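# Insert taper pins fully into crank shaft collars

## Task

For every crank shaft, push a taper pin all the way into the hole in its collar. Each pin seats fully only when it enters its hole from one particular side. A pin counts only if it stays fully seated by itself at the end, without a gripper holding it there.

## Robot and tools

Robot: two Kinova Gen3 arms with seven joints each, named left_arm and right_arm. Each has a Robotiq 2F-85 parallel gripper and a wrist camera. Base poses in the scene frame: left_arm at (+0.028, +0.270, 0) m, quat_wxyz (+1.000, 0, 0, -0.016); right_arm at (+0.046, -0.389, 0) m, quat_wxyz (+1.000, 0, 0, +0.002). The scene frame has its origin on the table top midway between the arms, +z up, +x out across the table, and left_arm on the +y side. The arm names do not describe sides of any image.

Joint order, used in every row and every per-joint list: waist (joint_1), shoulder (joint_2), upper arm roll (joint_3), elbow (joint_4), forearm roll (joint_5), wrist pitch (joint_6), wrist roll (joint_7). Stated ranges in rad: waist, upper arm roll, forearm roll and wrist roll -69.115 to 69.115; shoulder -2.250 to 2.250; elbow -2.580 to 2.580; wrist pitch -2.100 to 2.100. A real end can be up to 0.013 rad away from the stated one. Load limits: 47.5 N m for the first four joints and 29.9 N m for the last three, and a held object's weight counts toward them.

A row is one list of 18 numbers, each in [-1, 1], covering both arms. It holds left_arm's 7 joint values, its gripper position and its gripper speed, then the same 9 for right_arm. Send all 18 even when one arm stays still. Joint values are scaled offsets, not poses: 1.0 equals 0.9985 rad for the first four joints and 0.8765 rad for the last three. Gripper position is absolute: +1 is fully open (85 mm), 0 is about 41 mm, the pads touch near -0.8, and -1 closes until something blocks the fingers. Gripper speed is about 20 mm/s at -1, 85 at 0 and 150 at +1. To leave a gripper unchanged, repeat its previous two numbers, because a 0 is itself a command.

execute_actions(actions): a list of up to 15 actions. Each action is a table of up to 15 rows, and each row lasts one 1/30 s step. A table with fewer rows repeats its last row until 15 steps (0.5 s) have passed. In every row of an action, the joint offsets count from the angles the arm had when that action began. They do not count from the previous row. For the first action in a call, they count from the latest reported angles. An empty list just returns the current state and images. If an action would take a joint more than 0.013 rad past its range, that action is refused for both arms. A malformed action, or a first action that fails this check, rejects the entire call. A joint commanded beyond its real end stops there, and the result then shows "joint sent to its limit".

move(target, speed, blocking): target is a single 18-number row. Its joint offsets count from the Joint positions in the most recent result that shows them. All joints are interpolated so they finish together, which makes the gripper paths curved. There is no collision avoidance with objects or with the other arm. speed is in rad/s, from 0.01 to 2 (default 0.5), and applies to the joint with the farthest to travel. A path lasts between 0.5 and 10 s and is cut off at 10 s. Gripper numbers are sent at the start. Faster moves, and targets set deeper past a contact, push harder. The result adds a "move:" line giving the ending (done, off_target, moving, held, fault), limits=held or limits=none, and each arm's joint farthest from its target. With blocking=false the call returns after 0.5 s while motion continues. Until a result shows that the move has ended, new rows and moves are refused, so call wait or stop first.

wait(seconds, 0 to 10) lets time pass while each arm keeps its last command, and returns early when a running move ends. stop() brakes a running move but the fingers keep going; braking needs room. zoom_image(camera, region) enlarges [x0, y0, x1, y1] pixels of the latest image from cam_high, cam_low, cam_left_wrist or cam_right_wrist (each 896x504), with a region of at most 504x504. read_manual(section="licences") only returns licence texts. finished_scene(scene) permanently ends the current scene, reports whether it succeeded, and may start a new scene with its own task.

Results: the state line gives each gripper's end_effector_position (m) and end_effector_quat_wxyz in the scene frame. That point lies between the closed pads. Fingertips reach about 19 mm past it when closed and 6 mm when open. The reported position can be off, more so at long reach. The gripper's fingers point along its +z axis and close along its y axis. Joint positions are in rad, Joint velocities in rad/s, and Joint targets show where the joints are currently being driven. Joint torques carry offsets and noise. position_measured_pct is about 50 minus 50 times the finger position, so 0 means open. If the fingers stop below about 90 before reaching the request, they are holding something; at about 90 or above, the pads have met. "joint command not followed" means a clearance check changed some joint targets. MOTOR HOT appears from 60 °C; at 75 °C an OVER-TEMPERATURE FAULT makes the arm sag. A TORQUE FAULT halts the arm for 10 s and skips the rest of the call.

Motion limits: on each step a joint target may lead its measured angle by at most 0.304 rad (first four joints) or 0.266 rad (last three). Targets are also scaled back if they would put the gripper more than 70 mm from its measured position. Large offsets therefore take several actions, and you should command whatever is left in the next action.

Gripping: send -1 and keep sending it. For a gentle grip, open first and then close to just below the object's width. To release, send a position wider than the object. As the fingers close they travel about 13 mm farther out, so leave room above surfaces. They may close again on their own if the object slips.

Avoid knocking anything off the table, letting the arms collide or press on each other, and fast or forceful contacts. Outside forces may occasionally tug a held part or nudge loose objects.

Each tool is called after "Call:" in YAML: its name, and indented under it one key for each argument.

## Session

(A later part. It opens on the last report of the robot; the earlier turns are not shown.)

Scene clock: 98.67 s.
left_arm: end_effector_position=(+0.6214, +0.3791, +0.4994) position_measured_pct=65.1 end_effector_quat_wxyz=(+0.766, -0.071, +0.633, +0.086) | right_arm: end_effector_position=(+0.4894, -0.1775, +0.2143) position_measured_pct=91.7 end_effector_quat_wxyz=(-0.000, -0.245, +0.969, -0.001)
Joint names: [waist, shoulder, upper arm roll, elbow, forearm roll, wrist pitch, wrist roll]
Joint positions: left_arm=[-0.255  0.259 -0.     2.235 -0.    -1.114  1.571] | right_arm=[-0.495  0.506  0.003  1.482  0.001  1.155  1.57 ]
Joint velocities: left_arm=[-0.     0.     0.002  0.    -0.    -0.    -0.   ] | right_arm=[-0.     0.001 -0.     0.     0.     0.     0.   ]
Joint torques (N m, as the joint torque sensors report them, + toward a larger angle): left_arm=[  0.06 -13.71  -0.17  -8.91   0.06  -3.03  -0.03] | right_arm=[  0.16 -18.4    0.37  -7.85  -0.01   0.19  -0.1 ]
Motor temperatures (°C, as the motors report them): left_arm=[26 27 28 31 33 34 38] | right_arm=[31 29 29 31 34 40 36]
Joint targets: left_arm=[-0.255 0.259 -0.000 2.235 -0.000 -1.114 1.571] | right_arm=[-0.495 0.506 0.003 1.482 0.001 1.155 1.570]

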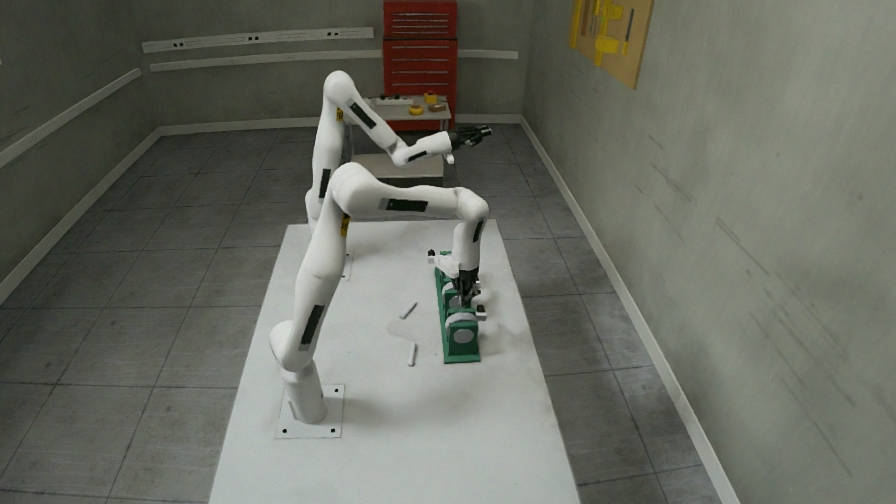

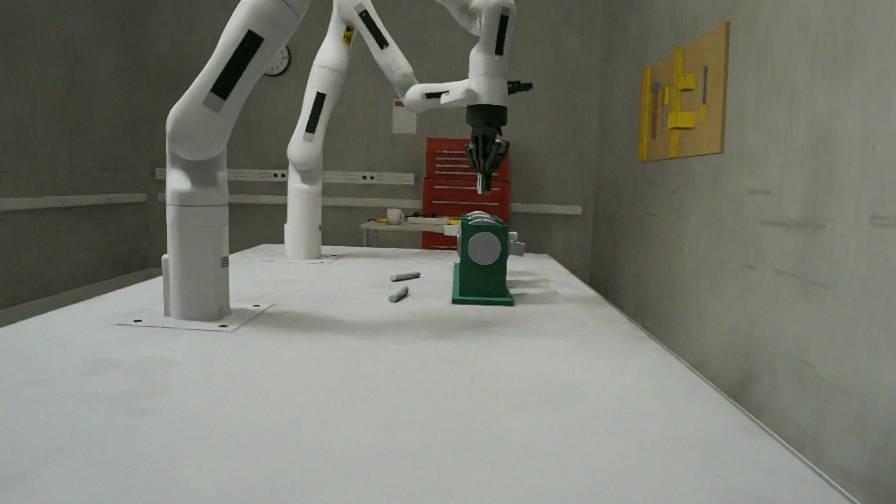

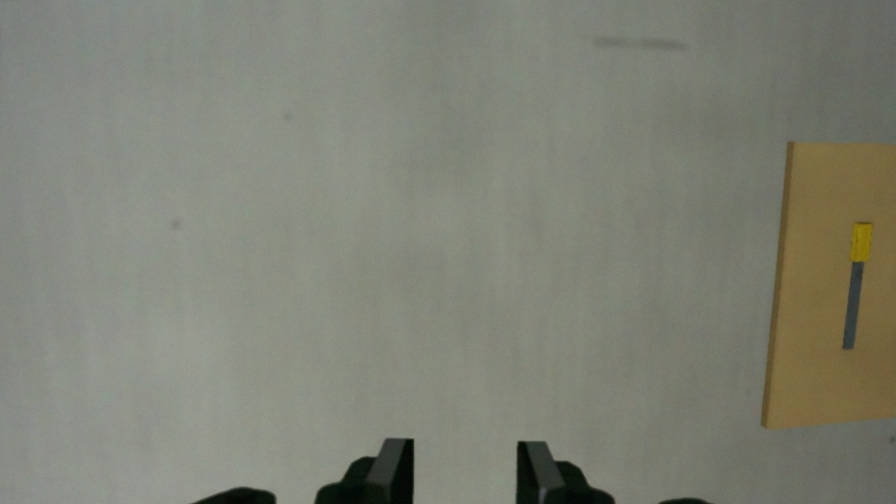

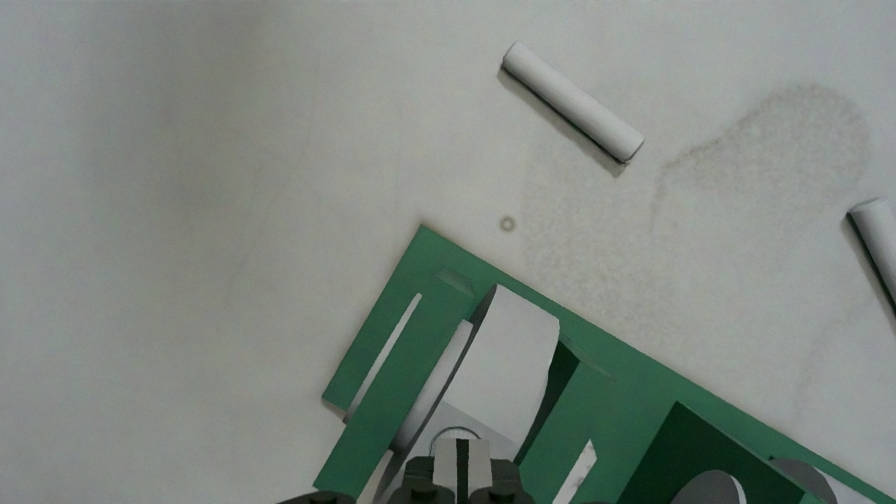

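Call:
move:
  target: [-0.3,0,0,0,0,0,0,-0.3,0,-0.3866,0.5134,-0.003,-0.9496,-0.001,0.4954,0,-1,0]
  speed: 1.0

Scene clock: 100.60 s.
left_arm: end_effector_position=(+0.5628, +0.5494, +0.4994) position_measured_pct=65.1 end_effector_quat_wxyz=(+0.745, -0.164, +0.615, +0.199) | right_arm: end_effector_position=(+0.4912, +0.1156, +0.2003) position_measured_pct=91.7 end_effector_quat_wxyz=(+0.000, -0.428, +0.904, +0.000)
Joint names: [waist, shoulder, upper arm roll, elbow, forearm roll, wrist pitch, wrist roll]
Joint positions: left_arm=[-0.555  0.259 -0.     2.235 -0.    -1.114  1.571] | right_arm=[-0.881  1.018  0.     0.534 -0.     1.589  1.57 ]
Joint velocities: left_arm=[-0.    -0.     0.     0.001 -0.     0.001 -0.   ] | right_arm=[-0.001  0.     0.    -0.001  0.    -0.     0.   ]
Joint torques (N m, as the joint torque sensors report them, + toward a larger angle): left_arm=[ -0.04 -13.93  -0.41  -8.49  -0.13  -3.2   -0.2 ] | right_arm=[ -0.47 -26.65   0.65  -8.18   0.05   0.33   0.1 ]
Motor temperatures (°C, as the motors report them): left_arm=[26 27 28 31 33 34 38] | right_arm=[31 29 29 31 34 40 36]
Joint targets: left_arm=[-0.555 0.259 -0.000 2.235 -0.000 -1.114 1.571] | right_arm=[-0.881 1.018 0.000 0.534 -0.000 1.589 1.570]
move: done; limits=none; left_arm: farthest joint: the waist, 0.000 radians from its target (0.299 radians at the start); right_arm: farthest joint: the shoulder, 0.001 radians from its target (0.513 radians at the start)

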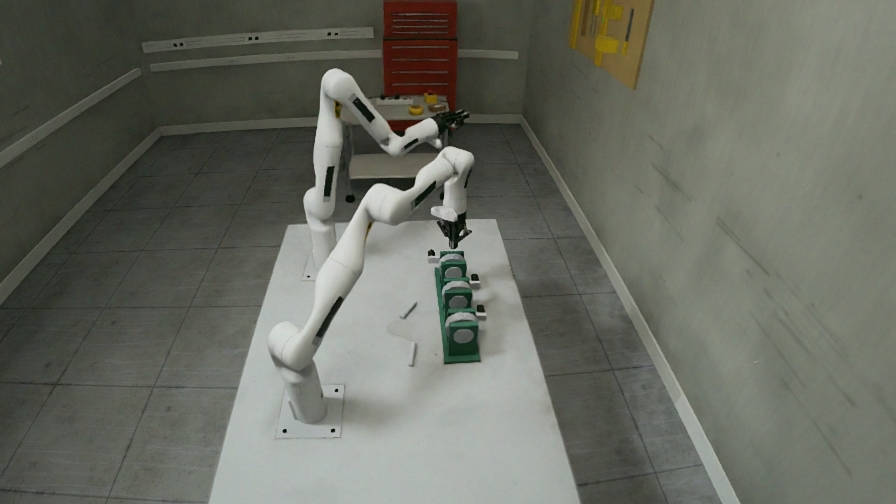

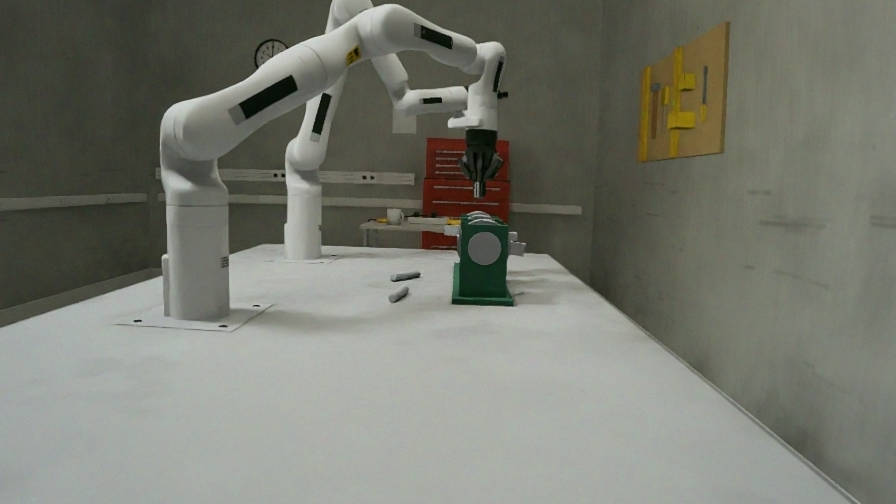

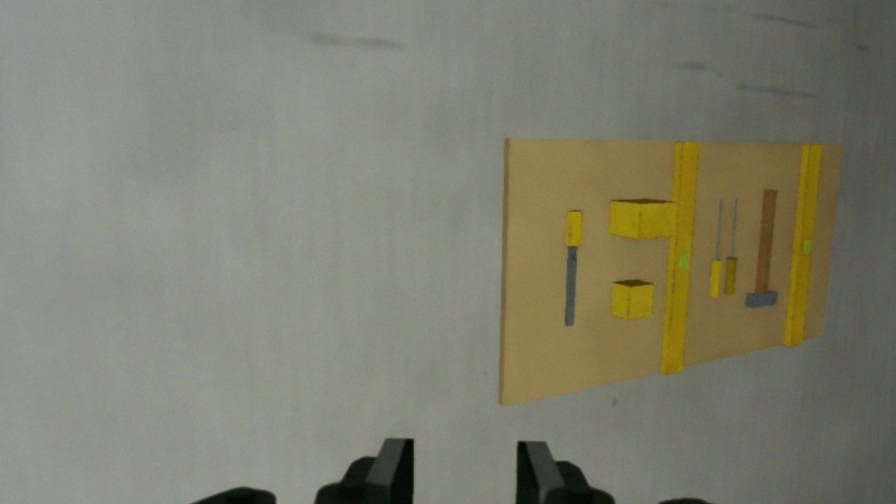

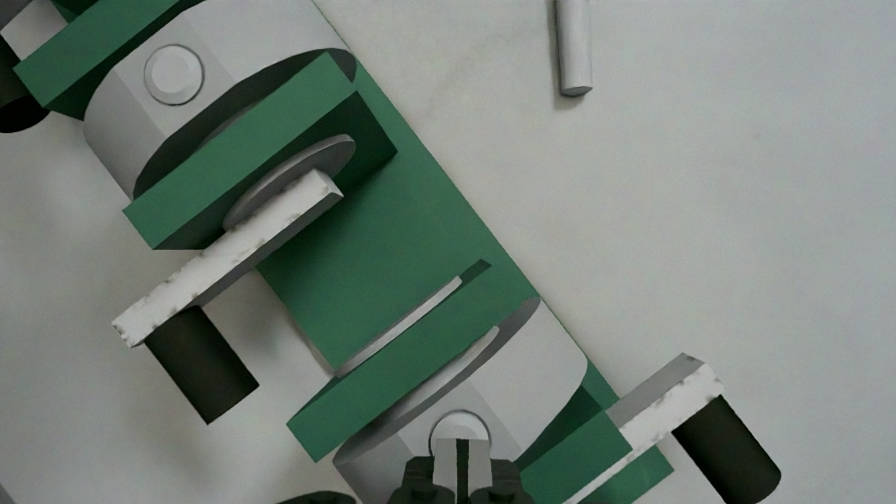

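Call:
move:
  target: [0,0,0,0,0,0,0,-0.3,0,0,0.018,0,0.0927,0,-0.1105,0,-1,0]
  speed: 0.1

Call:
move:
  target: [0,0,0,0,0,0,0,-0.3,0,0,-0.06,0,0,0,0.06,0,-1,0]
  speed: 0.3

Scene clock: 102.13 s.
left_arm: end_effector_position=(+0.5628, +0.5494, +0.4994) position_measured_pct=65.1 end_effector_quat_wxyz=(+0.745, -0.164, +0.615, +0.199) | right_arm: end_effector_position=(+0.4914, +0.1159, +0.1686) position_measured_pct=91.7 end_effector_quat_wxyz=(+0.000, -0.428, +0.904, +0.000)
Joint names: [waist, shoulder, upper arm roll, elbow, forearm roll, wrist pitch, wrist roll]
Joint positions: left_arm=[-0.555  0.259 -0.     2.235 -0.    -1.114  1.571] | right_arm=[-0.881  1.024  0.     0.623 -0.     1.495  1.57 ]
Joint velocities: left_arm=[ 0.001 -0.     0.     0.    -0.    -0.    -0.   ] | right_arm=[ 0.    -0.    -0.001 -0.001  0.     0.    -0.   ]
Joint torques (N m, as the joint torque sensors report them, + toward a larger angle): left_arm=[  0.35 -14.08   0.03  -8.61  -0.05  -2.91  -0.26] | right_arm=[ -0.31 -17.86   0.71  -5.88   0.04  -0.98  -0.05]
Motor temperatures (°C, as the motors report them): left_arm=[26 27 28 31 33 34 38] | right_arm=[31 29 29 31 34 40 36]
Joint targets: left_arm=[-0.555 0.259 -0.000 2.235 -0.000 -1.114 1.571] | right_arm=[-0.881 1.036 0.000 0.627 -0.000 1.492 1.570]
move: off_target (right_arm); limits=none; left_arm: farthest joint: the waist, 0.000 radians from its target (0.000 radians at the start); right_arm: farthest joint: the shoulder, 0.012 radians from its target (0.018 radians at the start)

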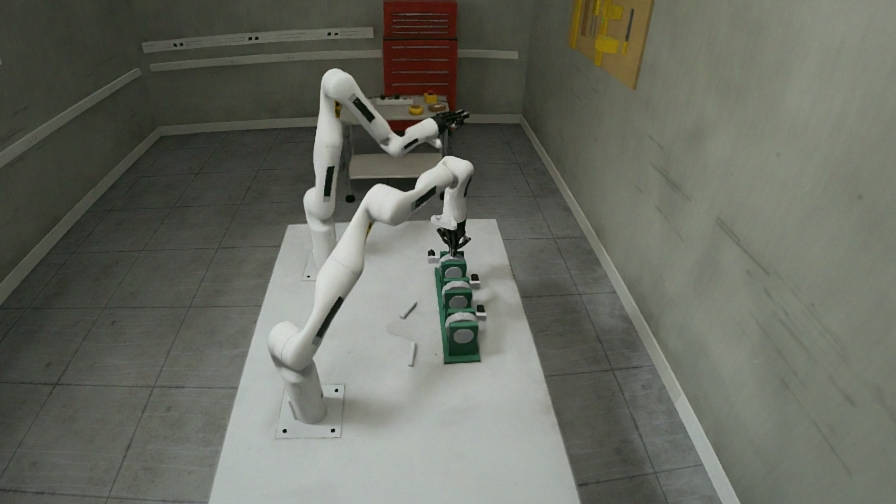

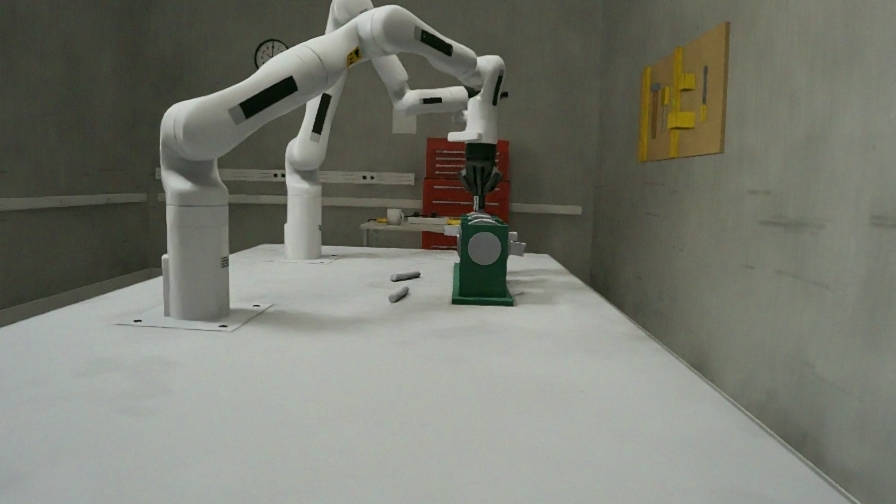

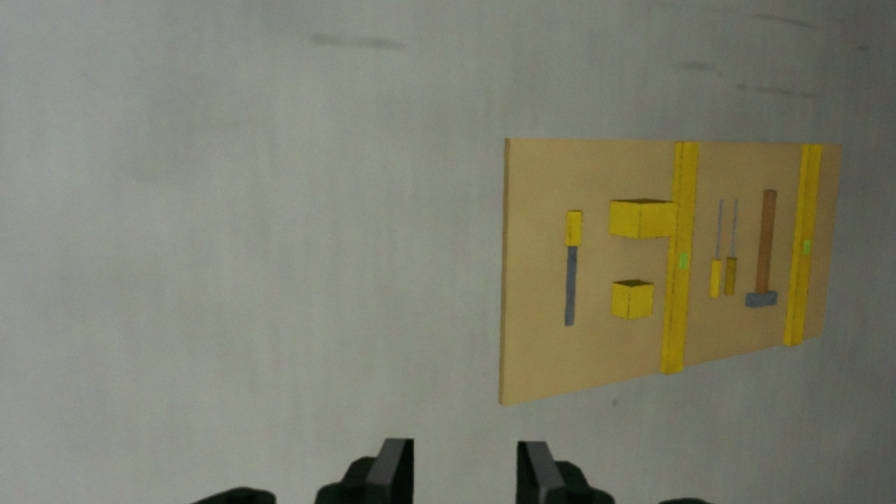

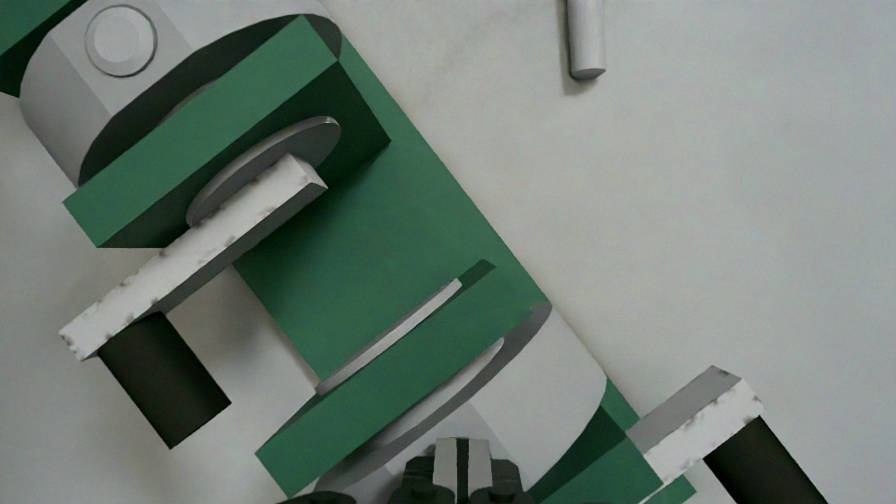

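Scene clock: 102.87 s.
left_arm: end_effector_position=(+0.5628, +0.5494, +0.4994) position_measured_pct=65.1 end_effector_quat_wxyz=(+0.745, -0.164, +0.615, +0.199) | right_arm: end_effector_position=(+0.4847, +0.1077, +0.2084) position_measured_pct=91.7 end_effector_quat_wxyz=(+0.003, -0.428, +0.904, +0.002)
Joint names: [waist, shoulder, upper arm roll, elbow, forearm roll, wrist pitch, wrist roll]
Joint positions: left_arm=[-0.555  0.259 -0.     2.235 -0.    -1.114  1.571] | right_arm=[-0.881  0.964  0.     0.623 -0.     1.547  1.57 ]
Joint velocities: left_arm=[ 0.    -0.001  0.001 -0.     0.     0.001 -0.   ] | right_arm=[-0.    -0.001  0.    -0.001  0.    -0.     0.   ]
Joint torques (N m, as the joint torque sensors report them, + toward a larger angle): left_arm=[ -0.1  -14.36  -0.02  -8.58  -0.04  -3.16   0.  ] | right_arm=[ -0.08 -26.86   0.47  -8.48   0.1    0.05  -0.04]
Motor temperatures (°C, as the motors report them): left_arm=[26 27 28 31 33 34 38] | right_arm=[31 29 29 31 34 40 36]
Joint targets: left_arm=[-0.555 0.259 -0.000 2.235 -0.000 -1.114 1.571] | right_arm=[-0.881 0.964 0.000 0.623 -0.000 1.547 1.570]
move: done; limits=none; left_arm: farthest joint: the waist, 0.000 radians from its target (0.000 radians at the start); right_arm: farthest joint: the waist, 0.000 radians from its target (0.000 radians at the start)

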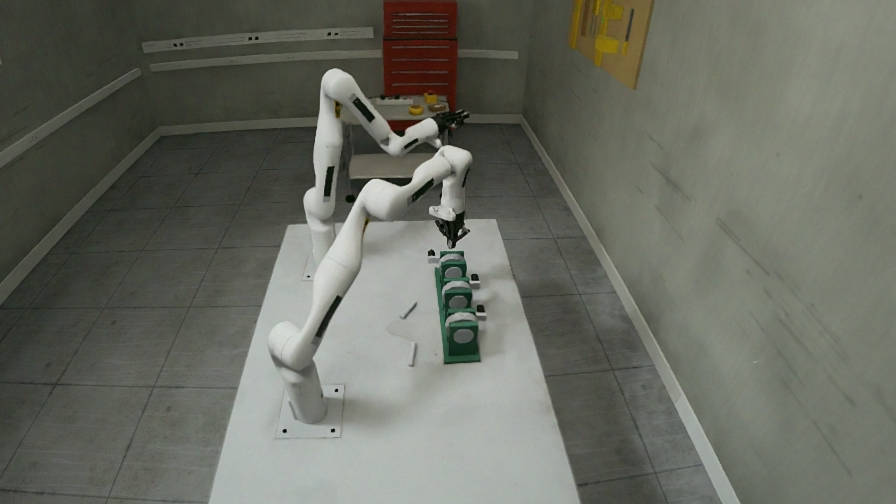

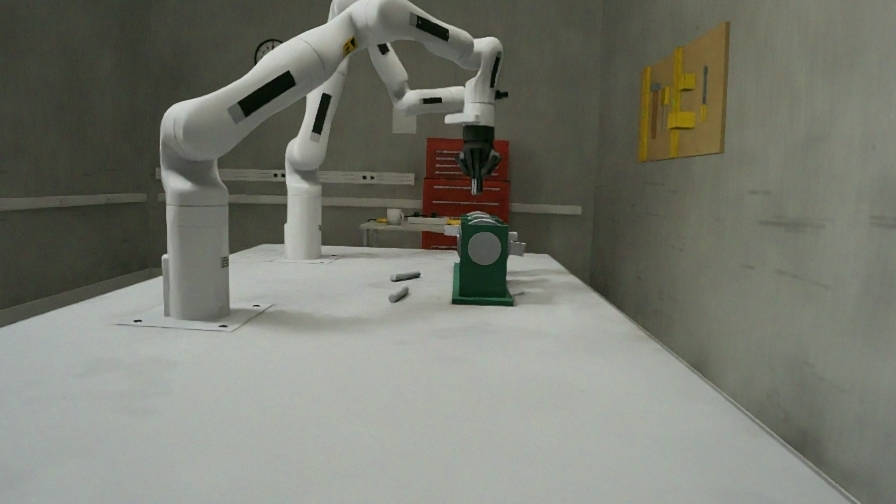

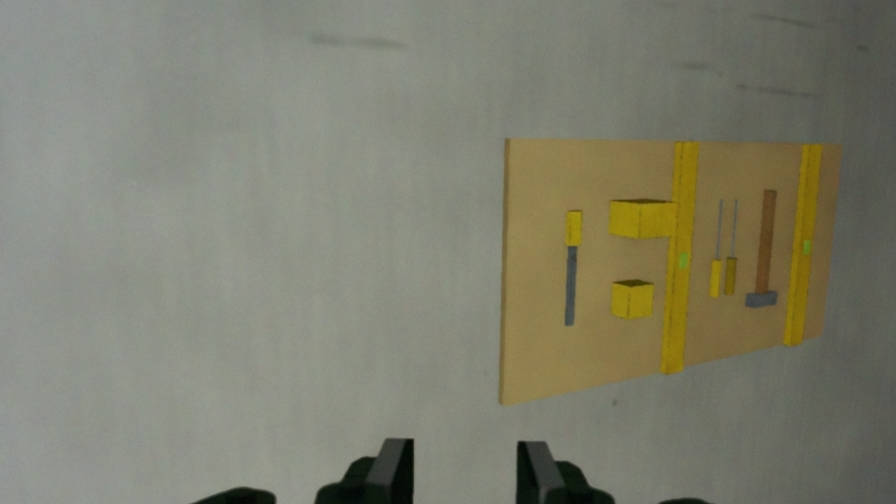

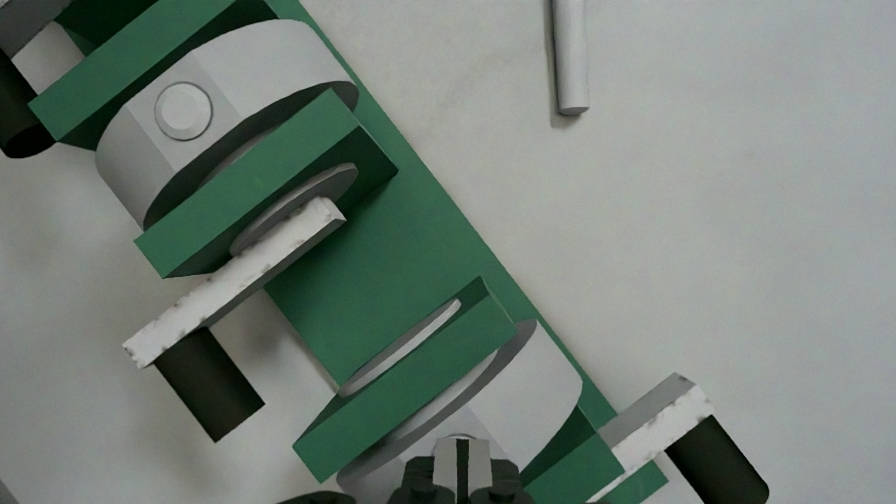

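Call:
finished_scene:
  scene: 1

The scene is finished: the task was done.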